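# Seat the wooden bed rail end onto the short post

## Task

Put the near end of the wooden bed rail onto the short post with both pegs inside the two holes in that rail end, the rail end flush against the post and the rail's other end resting in the bracket. It must stay that way without the robot holding it; then open the grippers and move the arms away.

## Robot and tools

Robot: two Franka FR3 arms, left_arm and right_arm, each with a Robotiq 2F-140 gripper. The names are labels only and do not mean image sides. All reported positions use one shared scene frame: origin on the table top midway between the arms, +x out over the table, +z up, left_arm on the +y side. Base roots: left_arm at (-0.004, +0.288, 0) m, quat_wxyz (+0.995, 0, 0, +0.097); right_arm at (-0.009, -0.412, 0) m, quat_wxyz (+1.000, 0, 0, +0.028).

execute_actions takes "actions", a list that is empty or holds exactly one item, plus optional "pictures" (true/false; images come by default). An empty list moves nothing and just reports the state. A wait item is {"steps": N} with N up to 300 control steps (1 step = 1/30 s), counted from the previous result; it issues no new command. A motion item is {"rows": [...], "steps": N} with 1 to 15 rows and N up to 15 (default 15). Each row is used for one step; if rows run out, the final row repeats. A refused call sends nothing.

Every row is a single list of 20 numbers, each in [-1, 1], covering both arms even when one stays still: left_arm's 7 joint values, then its gripper position, force_limit, speed; then right_arm's 7 joint values and its 3 gripper values.

Joint values are offsets, not absolute angles. They are measured from the joint angles printed in the most recent result showing them (before any such result, and for later calls inside a single reply, from the pose at the start of the action), not from the previous row. So repeating the same row does not accumulate, and all-zero joint values pull the arm back to that reference pose rather than holding still. Scaling: 1.0 equals 1.427 rad for joints 1 to 4 (waist, shoulder, upper arm roll, elbow), 3.044 rad for forearm roll, 2.596 rad for wrist pitch, 3.91 rad for wrist roll. Stated ranges (rad), per arm in column order: waist -2.744..2.744, shoulder -1.784..1.784, upper arm roll -2.901..2.901, elbow -3.042..-0.152, forearm roll -2.807..2.807, wrist pitch 0.544..4.517, wrist roll -3.016..3.016. Asking a joint more than 0.018 rad beyond a stated end gets the call refused; true ends may differ by up to 0.018 rad, and overshooting targets are clipped there, reported with "joint sent to its limit" (possibly for an earlier, still running action). No such line does not prove there is room left.

Motion is rate limited: each commanded joint target stays within a lead of its measured angle (0.248 rad for joints 1 to 4, 0.677 forearm roll, 0.715 wrist pitch, 1.54 wrist roll), and if the targets would move the gripper more than 70 mm from where it is, all are pulled back proportionally. Big moves therefore take several calls. Arms keep heading to the last sent target while you think or wait, until they nearly stop or a step is HELD.

Gripper numbers (absolute, not offsets): position +1 = fully open (140 mm), about -0.8 = pads touching, -1 = close until blocked. force_limit on parts up to 40 mm wide: about 14 N at -1, 60 N at 0, 107 N at +1. speed: about 30 mm/s at -1, 140 at 0, 250 at +1. To keep a gripper unchanged, resend its previous three values; 0 is a real command. To squeeze harder while object_status is 2, raise force_limit and toggle position between -1 and -0.98. Fingertips move about 24 mm further out while closing, so keep clearance above surfaces; when closed they extend about 33 mm past end_effector_position (9 mm when open). Fingers point along gripper +z and close along its y axis.

Result lines: the state line gives each arm's end_effector_position (m, point between closed pads) and end_effector_quat_wxyz; printed positions can be off, more so at long reach. object_status: 0 moving, 1 blocked while opening, 2 blocked while closing (a grip), 3 reached target or pads met (thin part may still be held). position_measured is in counts: 3 open, 230 pads meet, nonlinear. Joint positions and Joint velocities list each arm's joints in column order (rad, rad/s). HELD marks steps where the row was not, or only partly, sent. "joint command not followed" means the clearance check altered joint targets; the rest of the row still ran. MOTOR HOT warns of heating from holding loads; at the limit the arm brakes (OVER-TEMPERATURE FAULT).

Faults: an arm stops for 10 s and drops the rest of the call if joint torque hits its limit (85 N m joints 1 to 4, 11 N m joints 5 to 7) or an external force on it, its tool or its load reaches 85 N (held weight counts). Avoid arm-to-arm contact, hard pushes, slams, slips and drops; never let anything leave the table. Occasional tugs on held parts or nudges to loose objects may happen. The simulation keeps running while you reason.

Other tools: zoom_image {"camera", "region": [x0, y0, x1, y1]} in pixels, at most 504x504, gives a closer look at the latest image. Cameras: cam_head_left, cam_head_right, cam_high (896x504), cam_left_wrist, cam_right_wrist (504x504 fisheye). show_instructions shows the reference image; read_manual gives URDF licence texts. finished_scene {"scene": n} ends and grades the current scene irreversibly; call it only once the rail sits on its own, grippers open and arms clear.

Each tool is called as name([rows], argument=value, ...), one row to a line, values as JSON.

Reference images:

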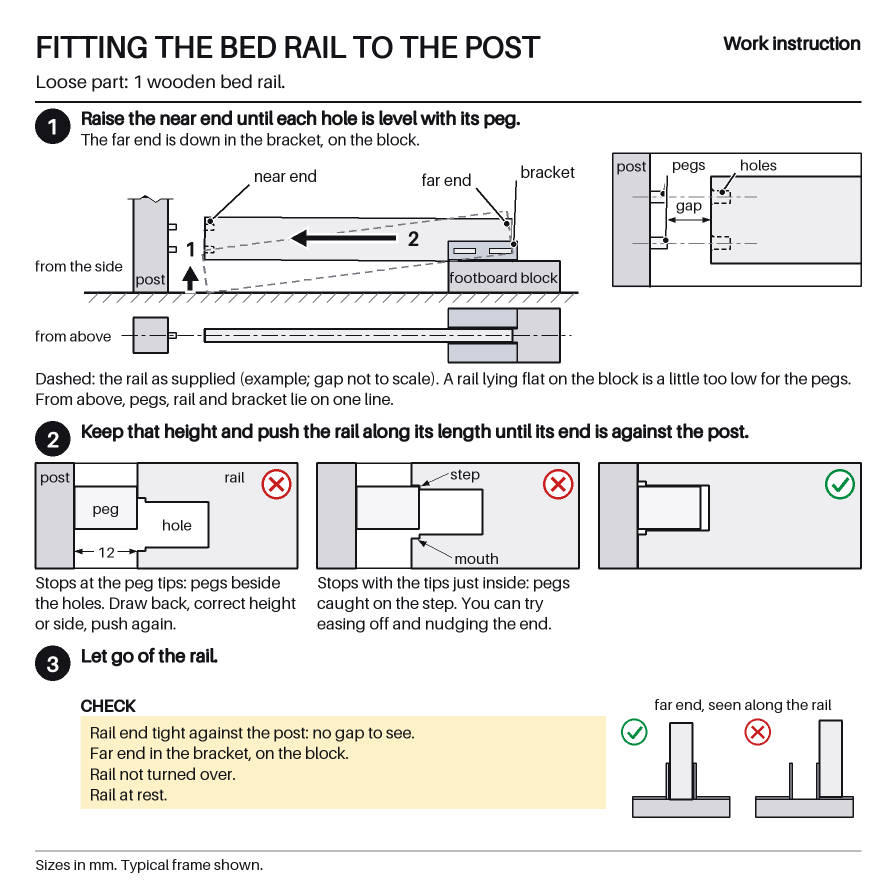

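## Session

execute_actions(actions=[])

Scene clock: 0.00 s of 4100.00 s.
left_arm: end_effector_position=(+0.5255, -0.0462, +0.2658) position_measured=3 object_status=3 end_effector_quat_wxyz=(-0.152, +0.575, +0.795, -0.118) | right_arm: end_effector_position=(+0.0899, -0.5489, +0.3036) position_measured=3 object_status=3 end_effector_quat_wxyz=(-0.238, +0.919, -0.103, -0.298)
Joint positions: left_arm=[-0.547  0.654 -0.189 -0.998 -0.089  1.312  2.293] | right_arm=[-0.819 -0.437 -0.076 -2.378 -0.061  1.161 -2.168]
Joint velocities: left_arm=[ 0.    -0.    -0.003 -0.001  0.    -0.    -0.002] | right_arm=[ 0.    -0.002  0.001  0.     0.002 -0.001  0.001]

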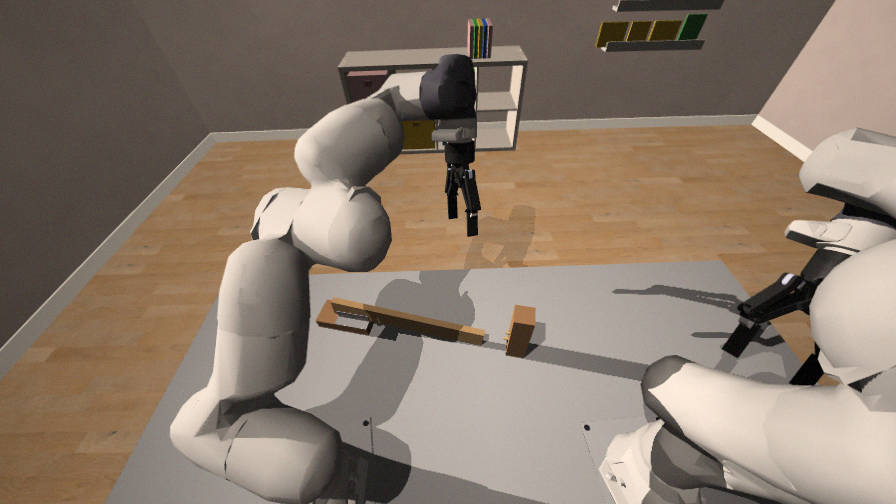

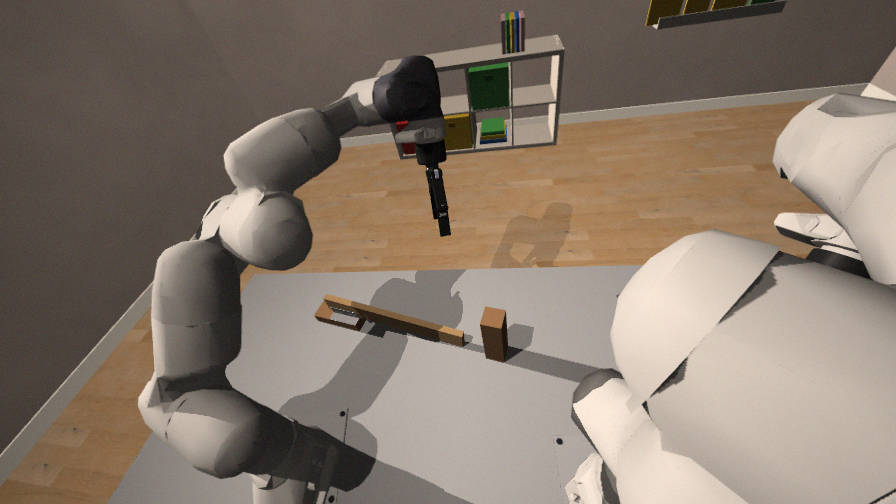

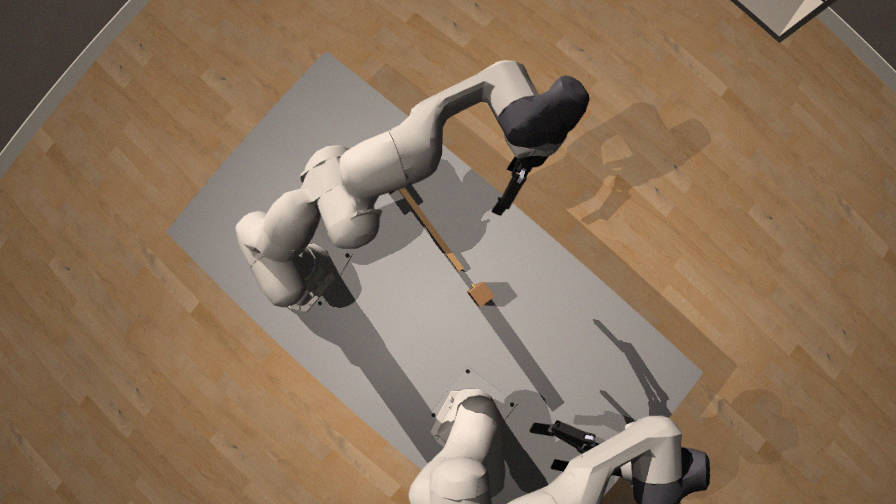

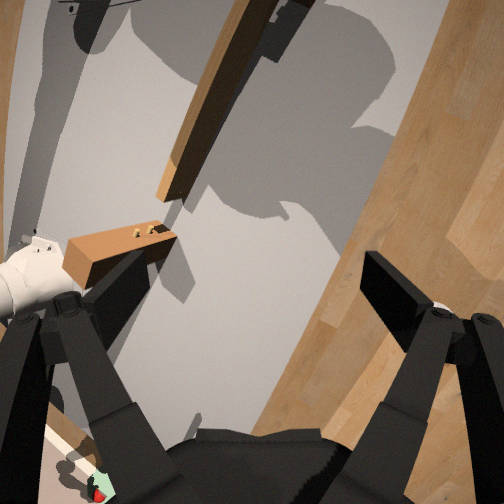

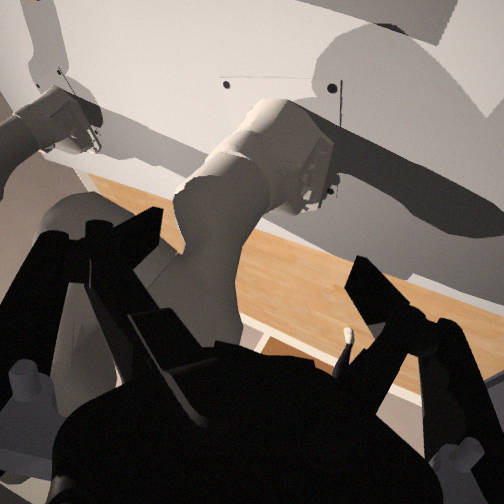

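zoom_image(camera="cam_head_left", region=[300,270,560,380])

zoom_image(camera="cam_high", region=[290,160,550,430])

zoom_image(camera="cam_left_wrist", region=[50,130,250,300])

Region (300, 270, 560, 380) of cam_head_left's 896x504 image, scaled by 1.938, with more detail than that image has; it fills the top 213 rows of this view, and the rest is white.

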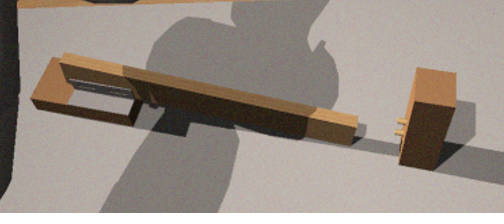

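Region (290, 160, 550, 430) of cam_high's 896x504 image, scaled by 1.867, with more detail than that image has; it fills the left 485 columns of this view, and the rest is white.

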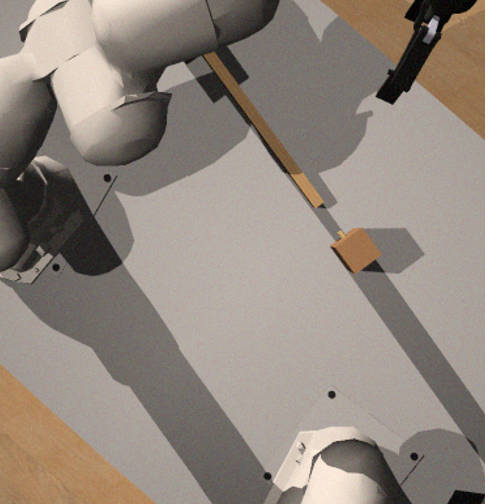

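Region (50, 130, 250, 300) of cam_left_wrist's 504x504 image, scaled by 2.520, with more detail than that image has; it fills the top 428 rows of this view, and the rest is white.

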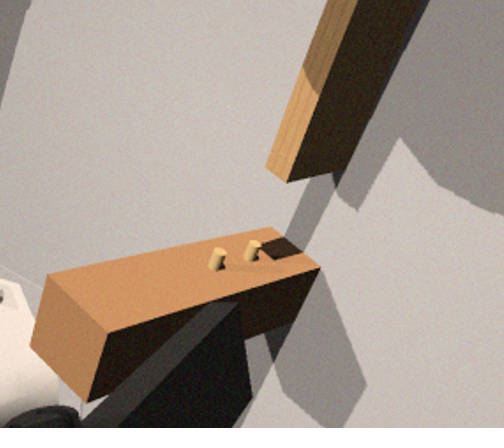

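execute_actions([
  {"rows":[[-0.224,-0.652,0.132,-1,0.029,0.34,-0.71,0.3,0,0,0,0,0,0,0,0,0,1,0,0]]},
], pictures=false)

execute_actions([
  {"steps":60},
], pictures=false)

execute_actions([
  {"rows":[[0,0,0,-0.078,0,0.026,0,0.3,0,0,0,0,0,0,0,0,0,1,0,0]]},
], pictures=false)

execute_actions([
  {"steps":15},
])

Scene clock: 36.50 s of 4100.00 s.
left_arm: end_effector_position=(+0.5178, -0.1363, +0.3780) position_measured=91 object_status=0 end_effector_quat_wxyz=(+0.103, +0.084, +0.988, -0.079) | right_arm: end_effector_position=(+0.0899, -0.5489, +0.3036) position_measured=3 object_status=3 end_effector_quat_wxyz=(-0.238, +0.919, -0.103, -0.298)
Joint positions: left_arm=[-0.851  0.099 -0.02  -1.623 -0.017  1.981  1.069] | right_arm=[-0.819 -0.437 -0.076 -2.378 -0.061  1.161 -2.168]
Joint velocities: left_arm=[-0.264 -2.071  0.116 -2.1    0.095  1.113 -4.348] | right_arm=[ 0.    -0.001  0.    -0.     0.    -0.001  0.001]
Steps of this call (steps 1 to 90: nothing new was sent; then 33.00 s passed at rest; steps 91 to 105: all 15 steps of this action). Readings (joint positions | what the end effector reports):
91: left_arm=[-0.565 0.635 -0.162 -1.030 -0.082 1.357 2.236] | right_arm=[-0.819 -0.437 -0.076 -2.378 -0.061 1.161 -2.168] | left_arm position_measured=3 object_status=0 | right_arm position_measured=3 object_status=3
92: left_arm=[-0.588 0.612 -0.138 -1.062 -0.074 1.404 2.175] | right_arm=[-0.819 -0.437 -0.076 -2.378 -0.061 1.161 -2.168] | left_arm position_measured=9 object_status=0 | right_arm position_measured=3 object_status=3
94: left_arm=[-0.638 0.562 -0.105 -1.121 -0.062 1.495 2.062] | right_arm=[-0.819 -0.437 -0.076 -2.378 -0.061 1.161 -2.168] | left_arm position_measured=25 object_status=0 | right_arm position_measured=3 object_status=3
98: left_arm=[-0.736 0.446 -0.064 -1.247 -0.044 1.670 1.813] | right_arm=[-0.819 -0.437 -0.076 -2.378 -0.061 1.161 -2.168] | left_arm position_measured=55 object_status=0 | right_arm position_measured=3 object_status=3
105: the state above

Scene clock: 38.50 s of 4100.00 s.
left_arm: end_effector_position=(+0.3574, -0.0010, +0.2046) position_measured=91 object_status=3 end_effector_quat_wxyz=(+0.003, -0.634, +0.773, -0.022) | right_arm: end_effector_position=(+0.0899, -0.5489, +0.3036) position_measured=3 object_status=3 end_effector_quat_wxyz=(-0.238, +0.919, -0.103, -0.298)
Joint positions: left_arm=[-0.866 -0.275 -0.002 -2.423 -0.004  2.192 -0.475] | right_arm=[-0.819 -0.437 -0.076 -2.378 -0.061  1.161 -2.168]
Joint velocities: left_arm=[-0.     0.001  0.001 -0.    -0.001 -0.    -0.011] | right_arm=[ 0.001  0.001 -0.001  0.001 -0.001 -0.    -0.001]
Steps of this call (steps 1 to 60: the robot went on to your last target). Readings (joint positions | what the end effector reports):
1: left_arm=[-0.859 0.022 -0.017 -1.702 -0.014 2.020 0.911] | right_arm=[-0.819 -0.437 -0.076 -2.378 -0.061 1.161 -2.168] | left_arm position_measured=91 object_status=0 | right_arm position_measured=3 object_status=3
2: left_arm=[-0.863 -0.057 -0.014 -1.780 -0.011 2.051 0.767] | right_arm=[-0.819 -0.437 -0.076 -2.378 -0.061 1.161 -2.168] | left_arm position_measured=91 object_status=0 | right_arm position_measured=3 object_status=3
4: left_arm=[-0.866 -0.201 -0.009 -1.926 -0.008 2.101 0.521] | right_arm=[-0.819 -0.437 -0.076 -2.378 -0.061 1.161 -2.168] | left_arm position_measured=91 object_status=3 | right_arm position_measured=3 object_status=3
8: left_arm=[-0.866 -0.278 -0.004 -2.096 -0.006 2.138 0.296] | right_arm=[-0.819 -0.437 -0.076 -2.378 -0.061 1.161 -2.168] | left_arm position_measured=91 object_status=3 | right_arm position_measured=3 object_status=3
60: the state above

Scene clock: 39.00 s of 4100.00 s.
left_arm: end_effector_position=(+0.3316, +0.0198, +0.1600) position_measured=91 object_status=3 end_effector_quat_wxyz=(-0.002, -0.635, +0.773, +0.003) | right_arm: end_effector_position=(+0.0899, -0.5489, +0.3036) position_measured=3 object_status=3 end_effector_quat_wxyz=(-0.238, +0.919, -0.103, -0.298)
Joint positions: left_arm=[-0.866 -0.273 -0.002 -2.533 -0.004  2.254 -0.475] | right_arm=[-0.819 -0.437 -0.076 -2.378 -0.061  1.161 -2.168]
Joint velocities: left_arm=[ 0.    -0.002  0.     0.    -0.001  0.024  0.001] | right_arm=[ 0.    -0.001 -0.    -0.    -0.    -0.    -0.001]
Steps of this call (steps 1 to 15: all 15 steps of this action). Readings (joint positions | what the end effector reports):
1: left_arm=[-0.866 -0.281 -0.002 -2.444 -0.004 2.208 -0.475] | right_arm=[-0.819 -0.437 -0.076 -2.378 -0.061 1.161 -2.168] | left_arm position_measured=91 object_status=3 | right_arm position_measured=3 object_status=3
2: left_arm=[-0.866 -0.283 -0.002 -2.472 -0.004 2.217 -0.475] | right_arm=[-0.819 -0.437 -0.076 -2.378 -0.061 1.161 -2.168] | left_arm position_measured=91 object_status=3 | right_arm position_measured=3 object_status=3
4: left_arm=[-0.866 -0.277 -0.002 -2.510 -0.004 2.229 -0.475] | right_arm=[-0.819 -0.437 -0.076 -2.378 -0.061 1.161 -2.168] | left_arm position_measured=91 object_status=3 | right_arm position_measured=3 object_status=3
8: left_arm=[-0.866 -0.271 -0.002 -2.532 -0.004 2.242 -0.475] | right_arm=[-0.819 -0.437 -0.076 -2.378 -0.061 1.161 -2.168] | left_arm position_measured=91 object_status=3 | right_arm position_measured=3 object_status=3
15: the state above

Scene clock: 39.50 s of 4100.00 s.
left_arm: end_effector_position=(+0.3324, +0.0190, +0.1603) position_measured=91 object_status=3 end_effector_quat_wxyz=(-0.001, -0.635, +0.773, +0.001) | right_arm: end_effector_position=(+0.0899, -0.5489, +0.3036) position_measured=3 object_status=3 end_effector_quat_wxyz=(-0.238, +0.919, -0.103, -0.298)
Joint positions: left_arm=[-0.866 -0.273 -0.002 -2.533 -0.004  2.258 -0.475] | right_arm=[-0.819 -0.437 -0.076 -2.378 -0.061  1.161 -2.168]
Joint velocities: left_arm=[ 0.001 -0.001  0.001 -0.001 -0.     0.001  0.001] | right_arm=[-0.001  0.001 -0.001 -0.001  0.    -0.001  0.001]
Steps of this call (steps 1 to 15: the robot went on to your last target). Readings (joint positions | what the end effector reports):
1: left_arm=[-0.866 -0.273 -0.002 -2.533 -0.004 2.255 -0.475] | right_arm=[-0.819 -0.437 -0.076 -2.378 -0.061 1.161 -2.168] | left_arm position_measured=91 object_status=3 | right_arm position_measured=3 object_status=3
2: left_arm=[-0.866 -0.273 -0.002 -2.533 -0.004 2.255 -0.475] | right_arm=[-0.819 -0.437 -0.076 -2.378 -0.061 1.161 -2.168] | left_arm position_measured=91 object_status=3 | right_arm position_measured=3 object_status=3
4: left_arm=[-0.866 -0.273 -0.002 -2.533 -0.004 2.256 -0.475] | right_arm=[-0.819 -0.437 -0.076 -2.378 -0.061 1.161 -2.168] | left_arm position_measured=91 object_status=3 | right_arm position_measured=3 object_status=3
8: left_arm=[-0.866 -0.273 -0.002 -2.533 -0.004 2.257 -0.475] | right_arm=[-0.819 -0.437 -0.076 -2.378 -0.061 1.161 -2.168] | left_arm position_measured=91 object_status=3 | right_arm position_measured=3 object_status=3
15: the state above
All arms were judged still, so your last target was given up. Only a new action makes them travel on or press farther. Fingers that are still opening or closing keep moving.

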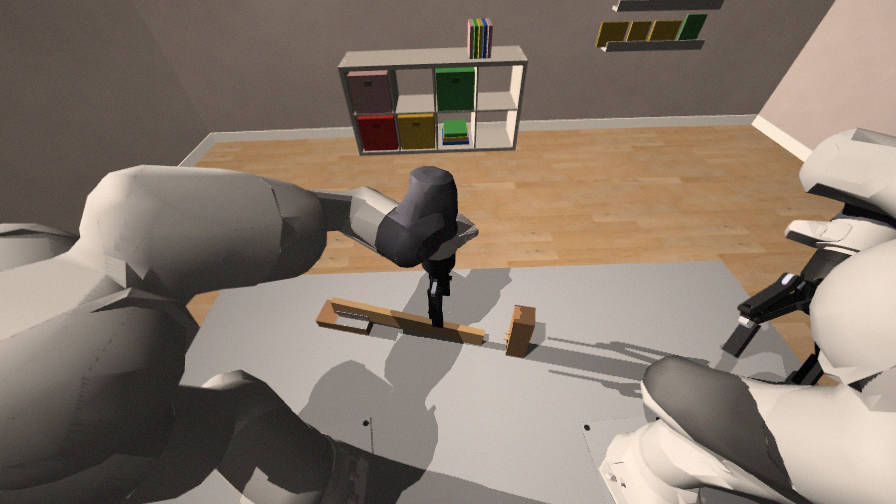

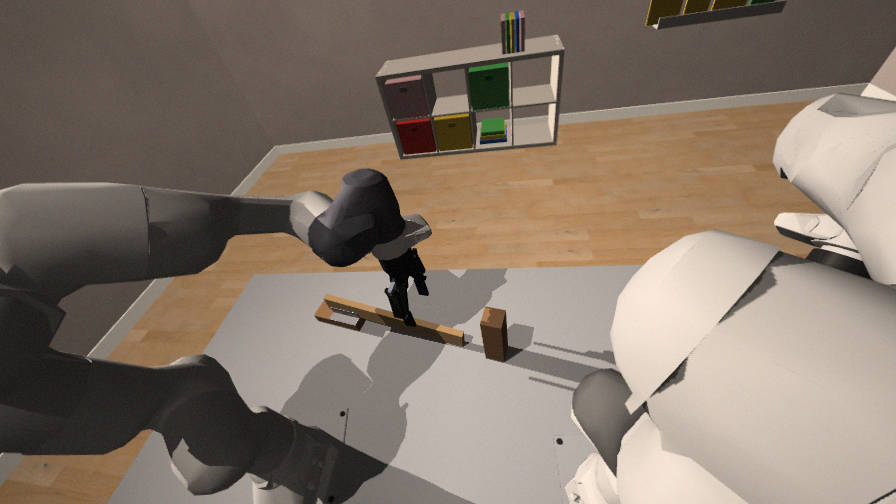

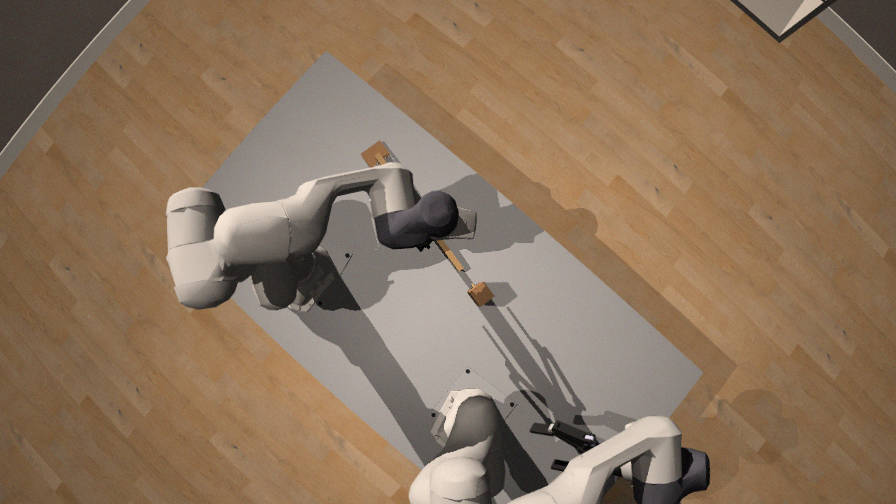

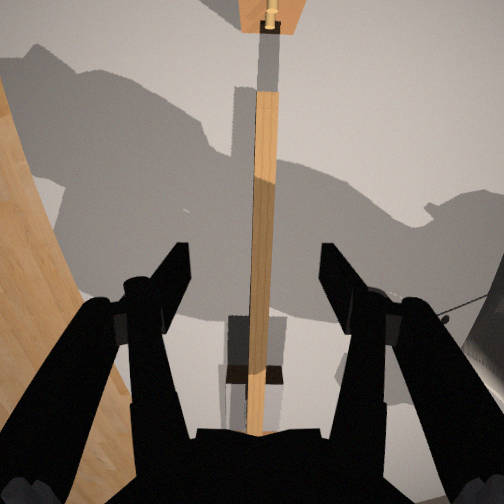

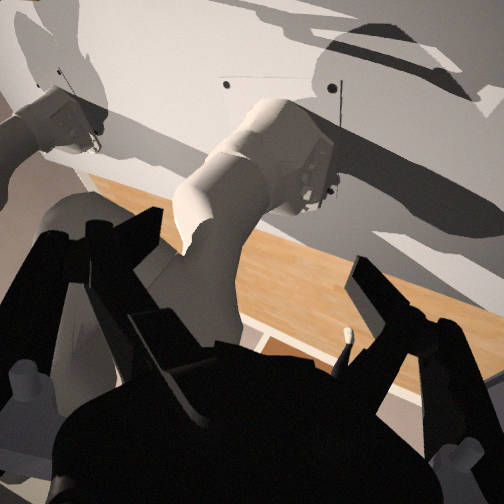

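execute_actions([
  {"rows":[[-0.01,0.022,0,-0.001,0.006,0.011,-0.006,0.3,0,0,0,0,0,0,0,0,0,1,0,0],[-0.019,0.045,0,-0.003,0.013,0.022,-0.013,0.3,0,0,0,0,0,0,0,0,0,1,0,0],[-0.029,0.067,0,-0.004,0.019,0.032,-0.019,0.3,0,0,0,0,0,0,0,0,0,1,0,0],[-0.038,0.09,0,-0.005,0.026,0.043,-0.026,0.3,0,0,0,0,0,0,0,0,0,1,0,0],[-0.048,0.11,0,-0.007,0.032,0.054,-0.032,0.3,0,0,0,0,0,0,0,0,0,1,0,0],[-0.058,0.13,0,-0.008,0.039,0.065,-0.039,0.3,0,0,0,0,0,0,0,0,0,1,0,0],[-0.067,0.15,0,-0.009,0.045,0.076,-0.045,0.3,0,0,0,0,0,0,0,0,0,1,0,0],[-0.076,0.165,0,-0.0105,0.052,0.087,-0.053,0.3,0,0,0,0,0,0,0,0,0,1,0,0],[-0.076,0.1795,0,-0.0105,0.052,0.087,-0.053,0.1,0,0,0,0,0,0,0,0,0,1,0,0]]},
], pictures=false)

execute_actions([
  {"steps":25},
])

zoom_image(camera="cam_head_left", region=[310,270,550,380])

Scene clock: 69.33 s of 4100.00 s.
left_arm: end_effector_position=(+0.3132, +0.0001, +0.0583) position_measured=117 object_status=0 end_effector_quat_wxyz=(+0.040, -0.600, +0.798, +0.044) | right_arm: end_effector_position=(+0.0899, -0.5489, +0.3036) position_measured=3 object_status=3 end_effector_quat_wxyz=(-0.238, +0.919, -0.103, -0.298)
Joint positions: left_arm=[-0.973 -0.016 -0.004 -2.551  0.144  2.454 -0.617] | right_arm=[-0.819 -0.437 -0.076 -2.378 -0.061  1.161 -2.168]
Joint velocities: left_arm=[-0.003  0.     0.002  0.008  0.067  0.166 -0.202] | right_arm=[-0.    -0.001 -0.001  0.001 -0.001 -0.     0.001]
Steps of this call (steps 1 to 90: nothing new was sent; then 26.33 s passed at rest; steps 91 to 105: all 15 steps of this action). Readings (joint positions | what the end effector reports):
91: left_arm=[-0.868 -0.269 -0.001 -2.532 -0.000 2.263 -0.477] | right_arm=[-0.819 -0.437 -0.076 -2.378 -0.061 1.161 -2.168] | left_arm position_measured=91 object_status=3 | right_arm position_measured=3 object_status=3
92: left_arm=[-0.874 -0.257 -0.001 -2.531 0.007 2.272 -0.481] | right_arm=[-0.819 -0.437 -0.076 -2.378 -0.061 1.161 -2.168] | left_arm position_measured=91 object_status=3 | right_arm position_measured=3 object_status=3
94: left_arm=[-0.893 -0.212 0.000 -2.531 0.031 2.300 -0.496] | right_arm=[-0.819 -0.437 -0.076 -2.378 -0.061 1.161 -2.168] | left_arm position_measured=91 object_status=3 | right_arm position_measured=3 object_status=3
98: left_arm=[-0.944 -0.095 -0.001 -2.541 0.095 2.379 -0.546] | right_arm=[-0.819 -0.437 -0.076 -2.378 -0.061 1.161 -2.168] | left_arm position_measured=91 object_status=3 | right_arm position_measured=3 object_status=3
105: the state above

Scene clock: 70.17 s of 4100.00 s.
left_arm: end_effector_position=(+0.3200, -0.0066, +0.0606) position_measured=117 object_status=3 end_effector_quat_wxyz=(+0.044, -0.620, +0.783, +0.028) | right_arm: end_effector_position=(+0.0899, -0.5489, +0.3036) position_measured=3 object_status=3 end_effector_quat_wxyz=(-0.238, +0.919, -0.103, -0.298)
Joint positions: left_arm=[-0.973 -0.016 -0.004 -2.549  0.152  2.481 -0.674] | right_arm=[-0.819 -0.437 -0.076 -2.378 -0.061  1.161 -2.168]
Joint velocities: left_arm=[ 0.     0.     0.     0.001  0.002  0.001 -0.013] | right_arm=[ 0.    -0.    -0.     0.     0.001 -0.    -0.   ]
Steps of this call (steps 1 to 25: the robot went on to your last target). Readings (joint positions | what the end effector reports):
1: left_arm=[-0.973 -0.016 -0.004 -2.550 0.146 2.459 -0.623] | right_arm=[-0.819 -0.437 -0.076 -2.378 -0.061 1.161 -2.168] | left_arm position_measured=117 object_status=0 | right_arm position_measured=3 object_status=3
2: left_arm=[-0.973 -0.016 -0.004 -2.550 0.148 2.463 -0.629] | right_arm=[-0.819 -0.437 -0.076 -2.378 -0.061 1.161 -2.168] | left_arm position_measured=117 object_status=0 | right_arm position_measured=3 object_status=3
4: left_arm=[-0.973 -0.016 -0.004 -2.550 0.150 2.469 -0.638] | right_arm=[-0.819 -0.437 -0.076 -2.378 -0.061 1.161 -2.168] | left_arm position_measured=117 object_status=3 | right_arm position_measured=3 object_status=3
8: left_arm=[-0.973 -0.016 -0.004 -2.549 0.151 2.476 -0.652] | right_arm=[-0.819 -0.437 -0.076 -2.378 -0.061 1.161 -2.168] | left_arm position_measured=117 object_status=3 | right_arm position_measured=3 object_status=3
25: the state above

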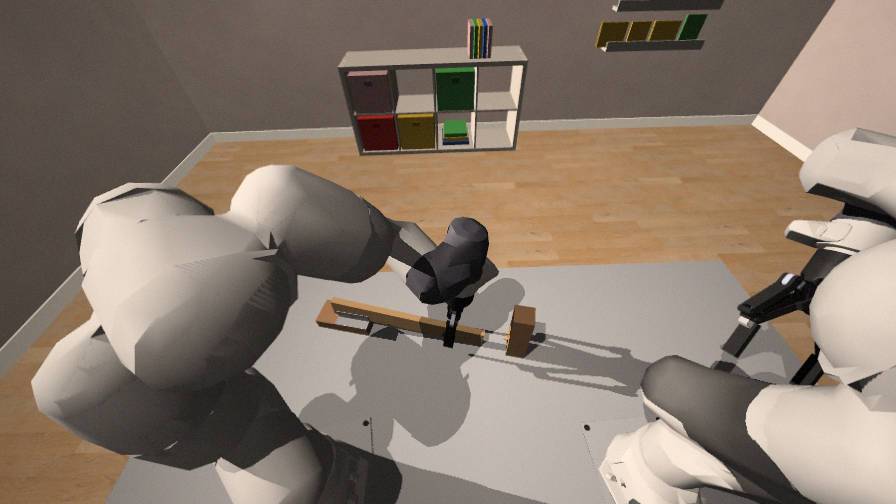

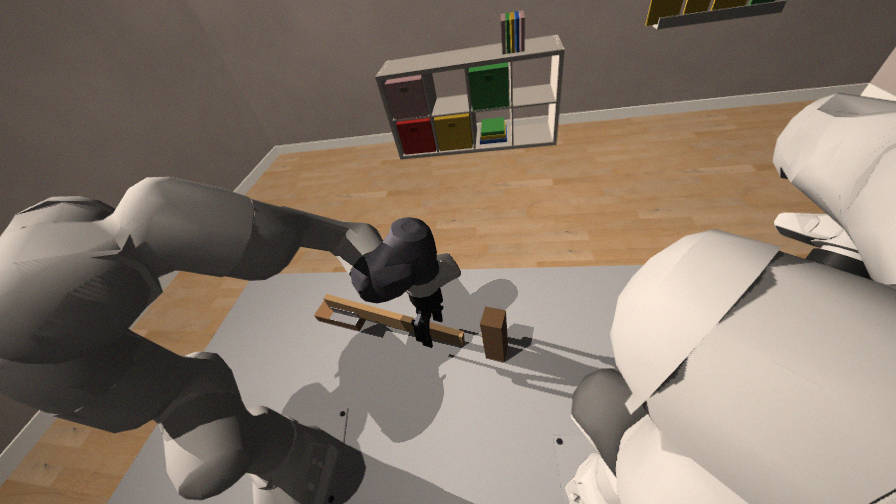

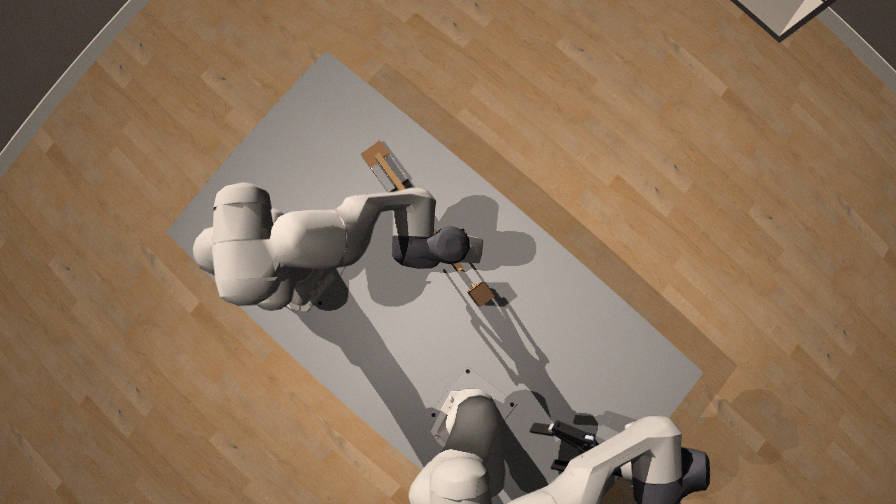

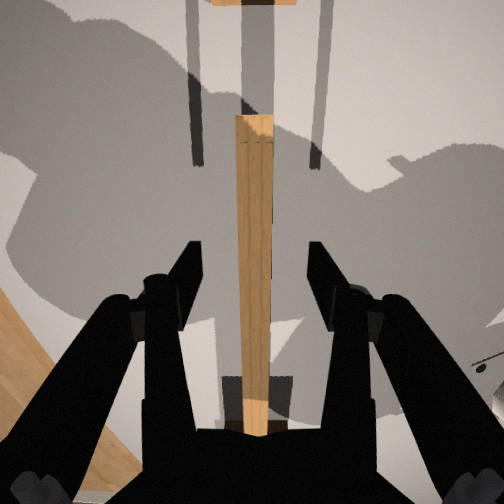

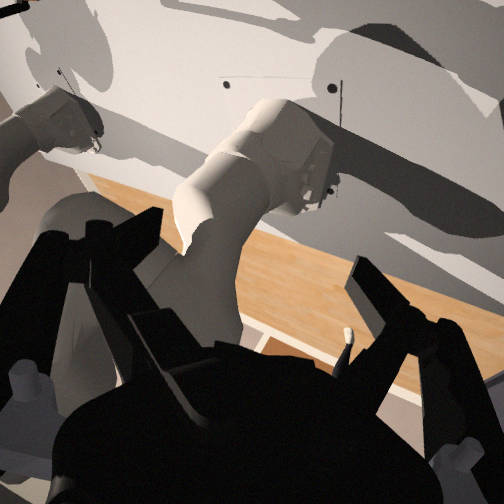

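Region (310, 270, 550, 380) of cam_head_left's 896x504 image, scaled by 2.100, with more detail than that image has; it fills the top 231 rows of this view, and the rest is white.

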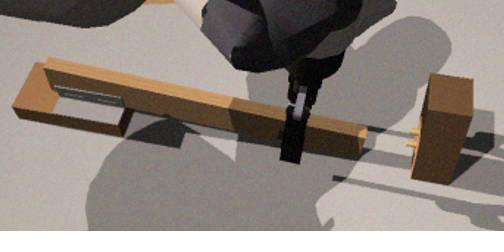

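execute_actions([
  {"rows":[[0,0.0055,0,0.009,0,-0.007,0,-0.3,0,-0.5,0,0,0,0,0,0,0,1,0,0]]},
], pictures=false)

execute_actions([
  {"rows":[[0,0,0,0,0,0,0,-1,-0.3,-0.6,0,0,0,0,0,0,0,1,0,0]]},
], pictures=false)

zoom_image(camera="cam_head_left", region=[310,285,410,350])

zoom_image(camera="cam_head_right", region=[430,300,520,370])

Scene clock: 84.13 s of 4100.00 s.
left_arm: end_effector_position=(+0.3206, -0.0061, +0.0609) position_measured=167 object_status=0 end_effector_quat_wxyz=(+0.044, -0.622, +0.781, +0.033) | right_arm: end_effector_position=(+0.0899, -0.5489, +0.3036) position_measured=3 object_status=3 end_effector_quat_wxyz=(-0.238, +0.919, -0.103, -0.298)
Joint positions: left_arm=[-0.973 -0.01  -0.004 -2.538  0.152  2.466 -0.678] | right_arm=[-0.819 -0.437 -0.076 -2.378 -0.061  1.161 -2.168]
Joint velocities: left_arm=[ 0.001 -0.001  0.001 -0.001 -0.001 -0.006 -0.   ] | right_arm=[-0.001  0.001  0.001  0.    -0.001  0.     0.001]
Steps of this call (steps 1 to 30: the robot went on to your last target; steps 31 to 90: nothing new was sent; then 10.47 s passed at rest; steps 91 to 105: all 15 steps of this action). Readings (joint positions | what the end effector reports):
91: left_arm=[-0.973 -0.015 -0.004 -2.547 0.152 2.478 -0.678] | right_arm=[-0.819 -0.437 -0.076 -2.378 -0.061 1.161 -2.168] | left_arm position_measured=117 object_status=0 | right_arm position_measured=3 object_status=3
92: left_arm=[-0.973 -0.013 -0.004 -2.544 0.152 2.476 -0.678] | right_arm=[-0.819 -0.437 -0.076 -2.378 -0.061 1.161 -2.168] | left_arm position_measured=121 object_status=0 | right_arm position_measured=3 object_status=3
94: left_arm=[-0.973 -0.012 -0.004 -2.540 0.152 2.473 -0.678] | right_arm=[-0.819 -0.437 -0.076 -2.378 -0.061 1.161 -2.168] | left_arm position_measured=130 object_status=0 | right_arm position_measured=3 object_status=3
98: left_arm=[-0.973 -0.011 -0.004 -2.539 0.152 2.469 -0.678] | right_arm=[-0.819 -0.437 -0.076 -2.378 -0.061 1.161 -2.168] | left_arm position_measured=148 object_status=0 | right_arm position_measured=3 object_status=3
105: the state above

Scene clock: 84.63 s of 4100.00 s.
left_arm: end_effector_position=(+0.3206, -0.0061, +0.0610) position_measured=206 object_status=0 end_effector_quat_wxyz=(+0.044, -0.623, +0.781, +0.033) | right_arm: end_effector_position=(+0.0899, -0.5489, +0.3036) position_measured=3 object_status=3 end_effector_quat_wxyz=(-0.238, +0.919, -0.103, -0.298)
Joint positions: left_arm=[-0.973 -0.011 -0.004 -2.538  0.152  2.466 -0.679] | right_arm=[-0.819 -0.437 -0.076 -2.378 -0.061  1.161 -2.168]
Joint velocities: left_arm=[-0.001 -0.001  0.    -0.    -0.001  0.001  0.   ] | right_arm=[-0.001  0.001  0.001  0.    -0.001  0.     0.   ]
Steps of this call (steps 1 to 15: all 15 steps of this action). Readings (joint positions | what the end effector reports):
1: left_arm=[-0.973 -0.010 -0.004 -2.538 0.152 2.466 -0.678] | right_arm=[-0.819 -0.437 -0.076 -2.378 -0.061 1.161 -2.168] | left_arm position_measured=167 object_status=0 | right_arm position_measured=3 object_status=3
2: left_arm=[-0.973 -0.010 -0.004 -2.538 0.152 2.466 -0.678] | right_arm=[-0.819 -0.437 -0.076 -2.378 -0.061 1.161 -2.168] | left_arm position_measured=170 object_status=0 | right_arm position_measured=3 object_status=3
4: left_arm=[-0.973 -0.010 -0.004 -2.538 0.152 2.466 -0.678] | right_arm=[-0.819 -0.437 -0.076 -2.378 -0.061 1.161 -2.168] | left_arm position_measured=178 object_status=0 | right_arm position_measured=3 object_status=3
8: left_arm=[-0.973 -0.010 -0.004 -2.538 0.152 2.466 -0.678] | right_arm=[-0.819 -0.437 -0.076 -2.378 -0.061 1.161 -2.168] | left_arm position_measured=194 object_status=0 | right_arm position_measured=3 object_status=3
15: the state above

Region (310, 285, 410, 350) of cam_head_left's 896x504 image, scaled by 5.040, with more detail than that image has; it fills the top 328 rows of this view, and the rest is white.

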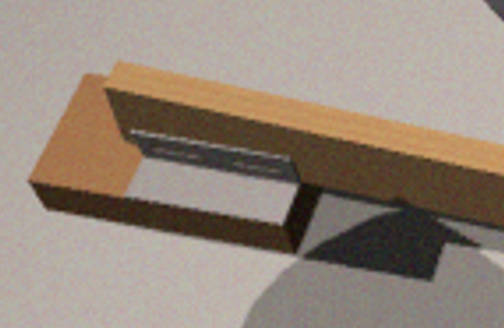

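Region (430, 300, 520, 370) of cam_head_right's 896x504 image, scaled by 5.600, with more detail than that image has.

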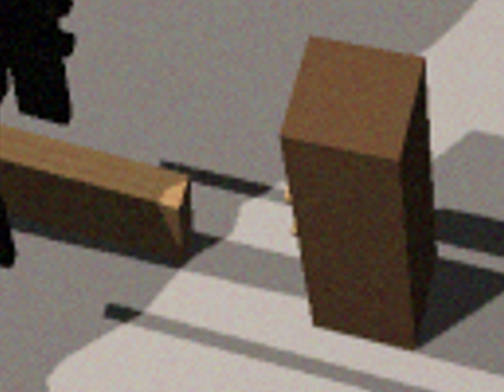

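execute_actions([
  {"rows":[[0.003,-0.006,0,-0.002,-0.005,0,0.008,-1,-0.3,-0.6,0,0,0,0,0,0,0,1,0,0],[0.003,-0.006,0,-0.002,-0.005,0,0.008,-1,-0.3,-0.6,0,0,0,0,0,0,0,1,0,0],[0.006,-0.014,0,-0.005,-0.011,0,0.015,-1,-0.3,-0.6,0,0,0,0,0,0,0,1,0,0],[0.006,-0.014,0,-0.005,-0.011,0,0.015,-1,-0.3,-0.6,0,0,0,0,0,0,0,1,0,0],[0.01,-0.024,0,-0.009,-0.018,-0.001,0.021,-1,-0.3,-0.6,0,0,0,0,0,0,0,1,0,0],[0.01,-0.024,0,-0.009,-0.018,-0.001,0.021,-1,-0.3,-0.6,0,0,0,0,0,0,0,1,0,0],[0.015,-0.035,0,-0.013,-0.025,-0.002,0.027,-1,-0.3,-0.6,0,0,0,0,0,0,0,1,0,0],[0.015,-0.035,0,-0.013,-0.025,-0.002,0.027,-1,-0.3,-0.6,0,0,0,0,0,0,0,1,0,0],[0.02,-0.046,0,-0.017,-0.032,-0.003,0.033,-1,-0.3,-0.6,0,0,0,0,0,0,0,1,0,0],[0.02,-0.046,0,-0.017,-0.032,-0.003,0.033,-1,-0.3,-0.6,0,0,0,0,0,0,0,1,0,0],[0.024,-0.057,0,-0.021,-0.039,-0.004,0.039,-1,-0.3,-0.6,0,0,0,0,0,0,0,1,0,0],[0.024,-0.057,0,-0.021,-0.039,-0.004,0.039,-1,-0.3,-0.6,0,0,0,0,0,0,0,1,0,0],[0.029,-0.068,0,-0.025,-0.046,-0.004,0.044,-1,-0.3,-0.6,0,0,0,0,0,0,0,1,0,0],[0.029,-0.068,0,-0.025,-0.046,-0.004,0.044,-1,-0.3,-0.6,0,0,0,0,0,0,0,1,0,0],[0.0335,-0.079,0,-0.029,-0.051,-0.0045,0.044,-1,-0.3,-0.6,0,0,0,0,0,0,0,1,0,0]]},
], pictures=false)

execute_actions([
  {"steps":30},
])

zoom_image(camera="cam_head_left", region=[310,285,410,350])

zoom_image(camera="cam_head_left", region=[450,300,550,365])

Scene clock: 107.23 s of 4100.00 s.
left_arm: end_effector_position=(+0.3230, -0.0067, +0.0873) position_measured=206 object_status=2 end_effector_quat_wxyz=(+0.011, -0.632, +0.775, +0.005) | right_arm: end_effector_position=(+0.0899, -0.5489, +0.3036) position_measured=3 object_status=3 end_effector_quat_wxyz=(-0.238, +0.919, -0.103, -0.298)
Joint positions: left_arm=[-0.935 -0.1   -0.004 -2.57   0.036  2.462 -0.569] | right_arm=[-0.819 -0.437 -0.076 -2.378 -0.061  1.161 -2.168]
Joint velocities: left_arm=[ 0.101 -0.259  0.    -0.095 -0.279 -0.008  0.257] | right_arm=[-0.001 -0.     0.001 -0.     0.     0.     0.001]
Steps of this call (steps 1 to 15: the robot went on to your last target; steps 16 to 90: nothing new was sent; then 19.10 s passed at rest; steps 91 to 105: all 15 steps of this action). Readings (joint positions | what the end effector reports):
91: left_arm=[-0.972 -0.011 -0.004 -2.539 0.149 2.466 -0.677] | right_arm=[-0.819 -0.437 -0.076 -2.378 -0.061 1.161 -2.168] | left_arm position_measured=206 object_status=2 | right_arm position_measured=3 object_status=3
92: left_arm=[-0.972 -0.013 -0.004 -2.539 0.147 2.466 -0.675] | right_arm=[-0.819 -0.437 -0.076 -2.378 -0.061 1.161 -2.168] | left_arm position_measured=206 object_status=2 | right_arm position_measured=3 object_status=3
94: left_arm=[-0.969 -0.020 -0.004 -2.542 0.137 2.466 -0.665] | right_arm=[-0.819 -0.437 -0.076 -2.378 -0.061 1.161 -2.168] | left_arm position_measured=206 object_status=2 | right_arm position_measured=3 object_status=3
98: left_arm=[-0.958 -0.045 -0.004 -2.552 0.104 2.465 -0.636] | right_arm=[-0.819 -0.437 -0.076 -2.378 -0.061 1.161 -2.168] | left_arm position_measured=206 object_status=2 | right_arm position_measured=3 object_status=3
105: the state above

Scene clock: 108.23 s of 4100.00 s.
left_arm: end_effector_position=(+0.3203, -0.0055, +0.0917) position_measured=206 object_status=2 end_effector_quat_wxyz=(-0.000, -0.625, +0.781, +0.002) | right_arm: end_effector_position=(+0.0899, -0.5489, +0.3036) position_measured=3 object_status=3 end_effector_quat_wxyz=(-0.238, +0.919, -0.103, -0.298)
Joint positions: left_arm=[-0.926 -0.12  -0.004 -2.58  -0.001  2.456 -0.513] | right_arm=[-0.819 -0.437 -0.076 -2.378 -0.061  1.161 -2.168]
Joint velocities: left_arm=[-0.001  0.     0.    -0.001  0.    -0.     0.005] | right_arm=[-0.001 -0.     0.001 -0.     0.     0.001 -0.   ]
Steps of this call (steps 1 to 30: the robot went on to your last target). Readings (joint positions | what the end effector reports):
1: left_arm=[-0.932 -0.108 -0.004 -2.572 0.028 2.462 -0.561] | right_arm=[-0.819 -0.437 -0.076 -2.378 -0.061 1.161 -2.168] | left_arm position_measured=206 object_status=2 | right_arm position_measured=3 object_status=3
2: left_arm=[-0.930 -0.114 -0.004 -2.574 0.022 2.461 -0.554] | right_arm=[-0.819 -0.437 -0.076 -2.378 -0.061 1.161 -2.168] | left_arm position_measured=206 object_status=2 | right_arm position_measured=3 object_status=3
4: left_arm=[-0.928 -0.119 -0.004 -2.576 0.013 2.460 -0.543] | right_arm=[-0.819 -0.437 -0.076 -2.378 -0.061 1.161 -2.168] | left_arm position_measured=206 object_status=2 | right_arm position_measured=3 object_status=3
8: left_arm=[-0.927 -0.120 -0.004 -2.578 0.005 2.459 -0.529] | right_arm=[-0.819 -0.437 -0.076 -2.378 -0.061 1.161 -2.168] | left_arm position_measured=206 object_status=2 | right_arm position_measured=3 object_status=3
30: the state above
All arms were judged still, so your last target was given up. Only a new action makes them travel on or press farther. Fingers that are still opening or closing keep moving.

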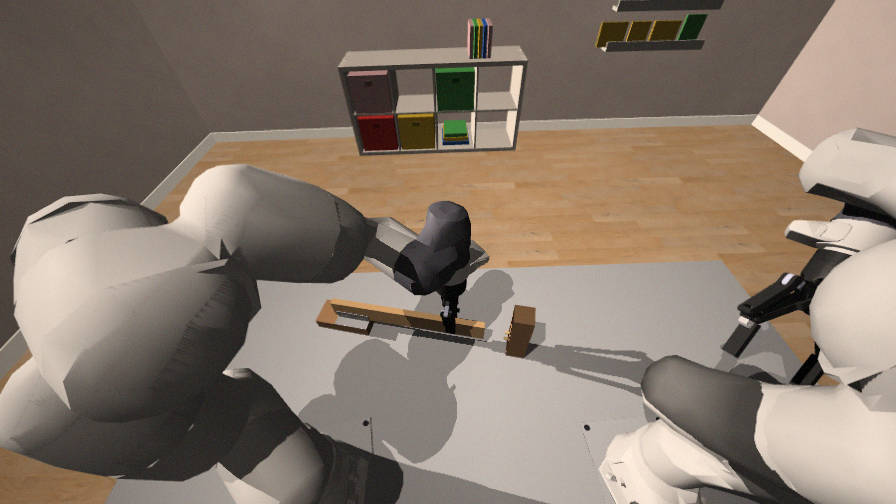

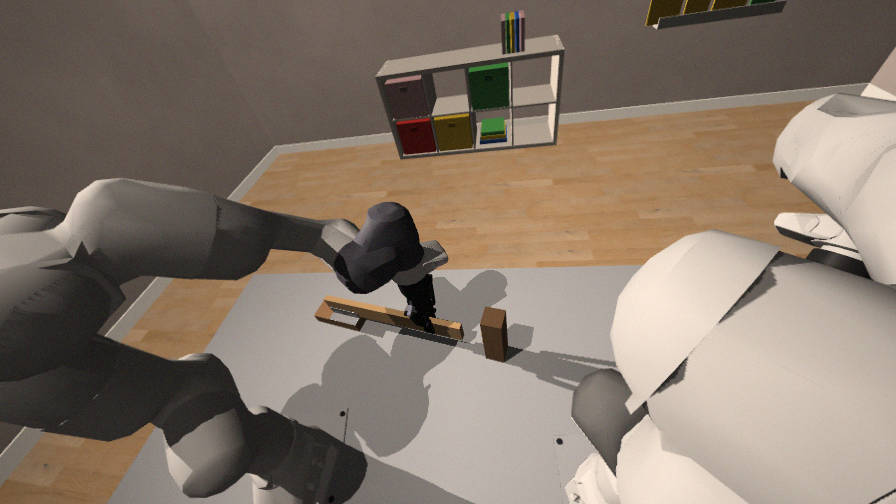

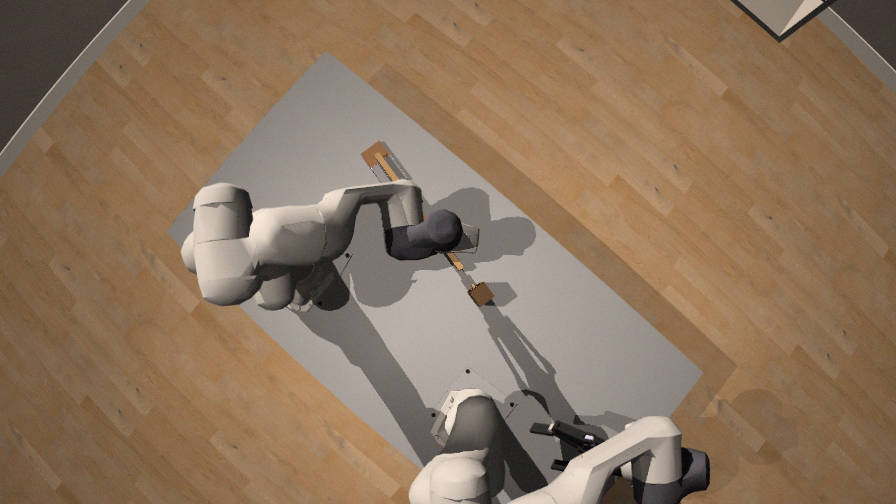

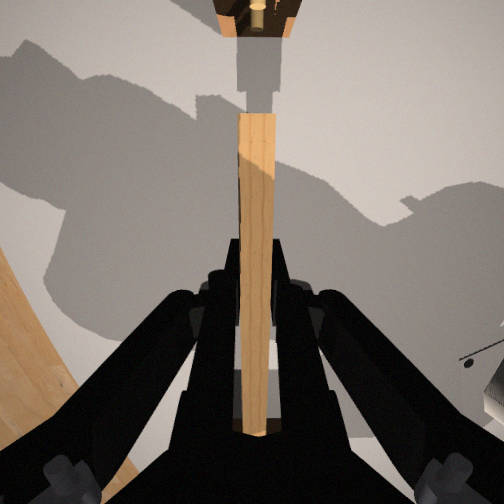

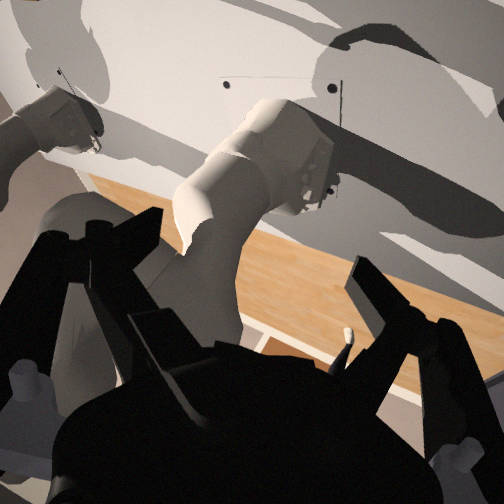

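Region (310, 285, 410, 350) of cam_head_left's 896x504 image, scaled by 5.040, with more detail than that image has; it fills the top 328 rows of this view, and the rest is white.

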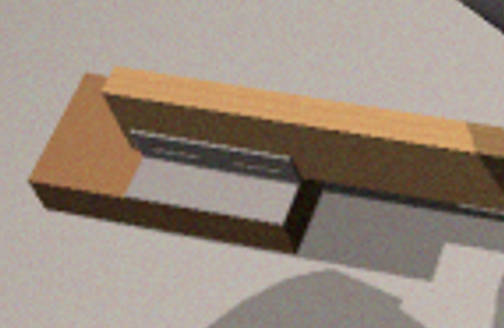

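Region (450, 300, 550, 365) of cam_head_left's 896x504 image, scaled by 5.040, with more detail than that image has; it fills the top 328 rows of this view, and the rest is white.

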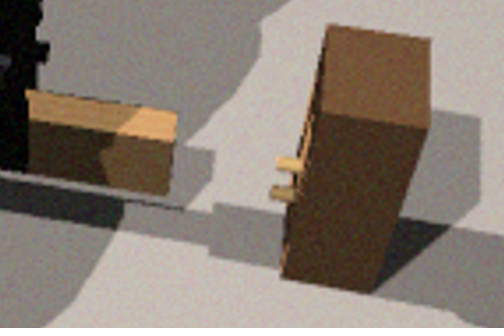

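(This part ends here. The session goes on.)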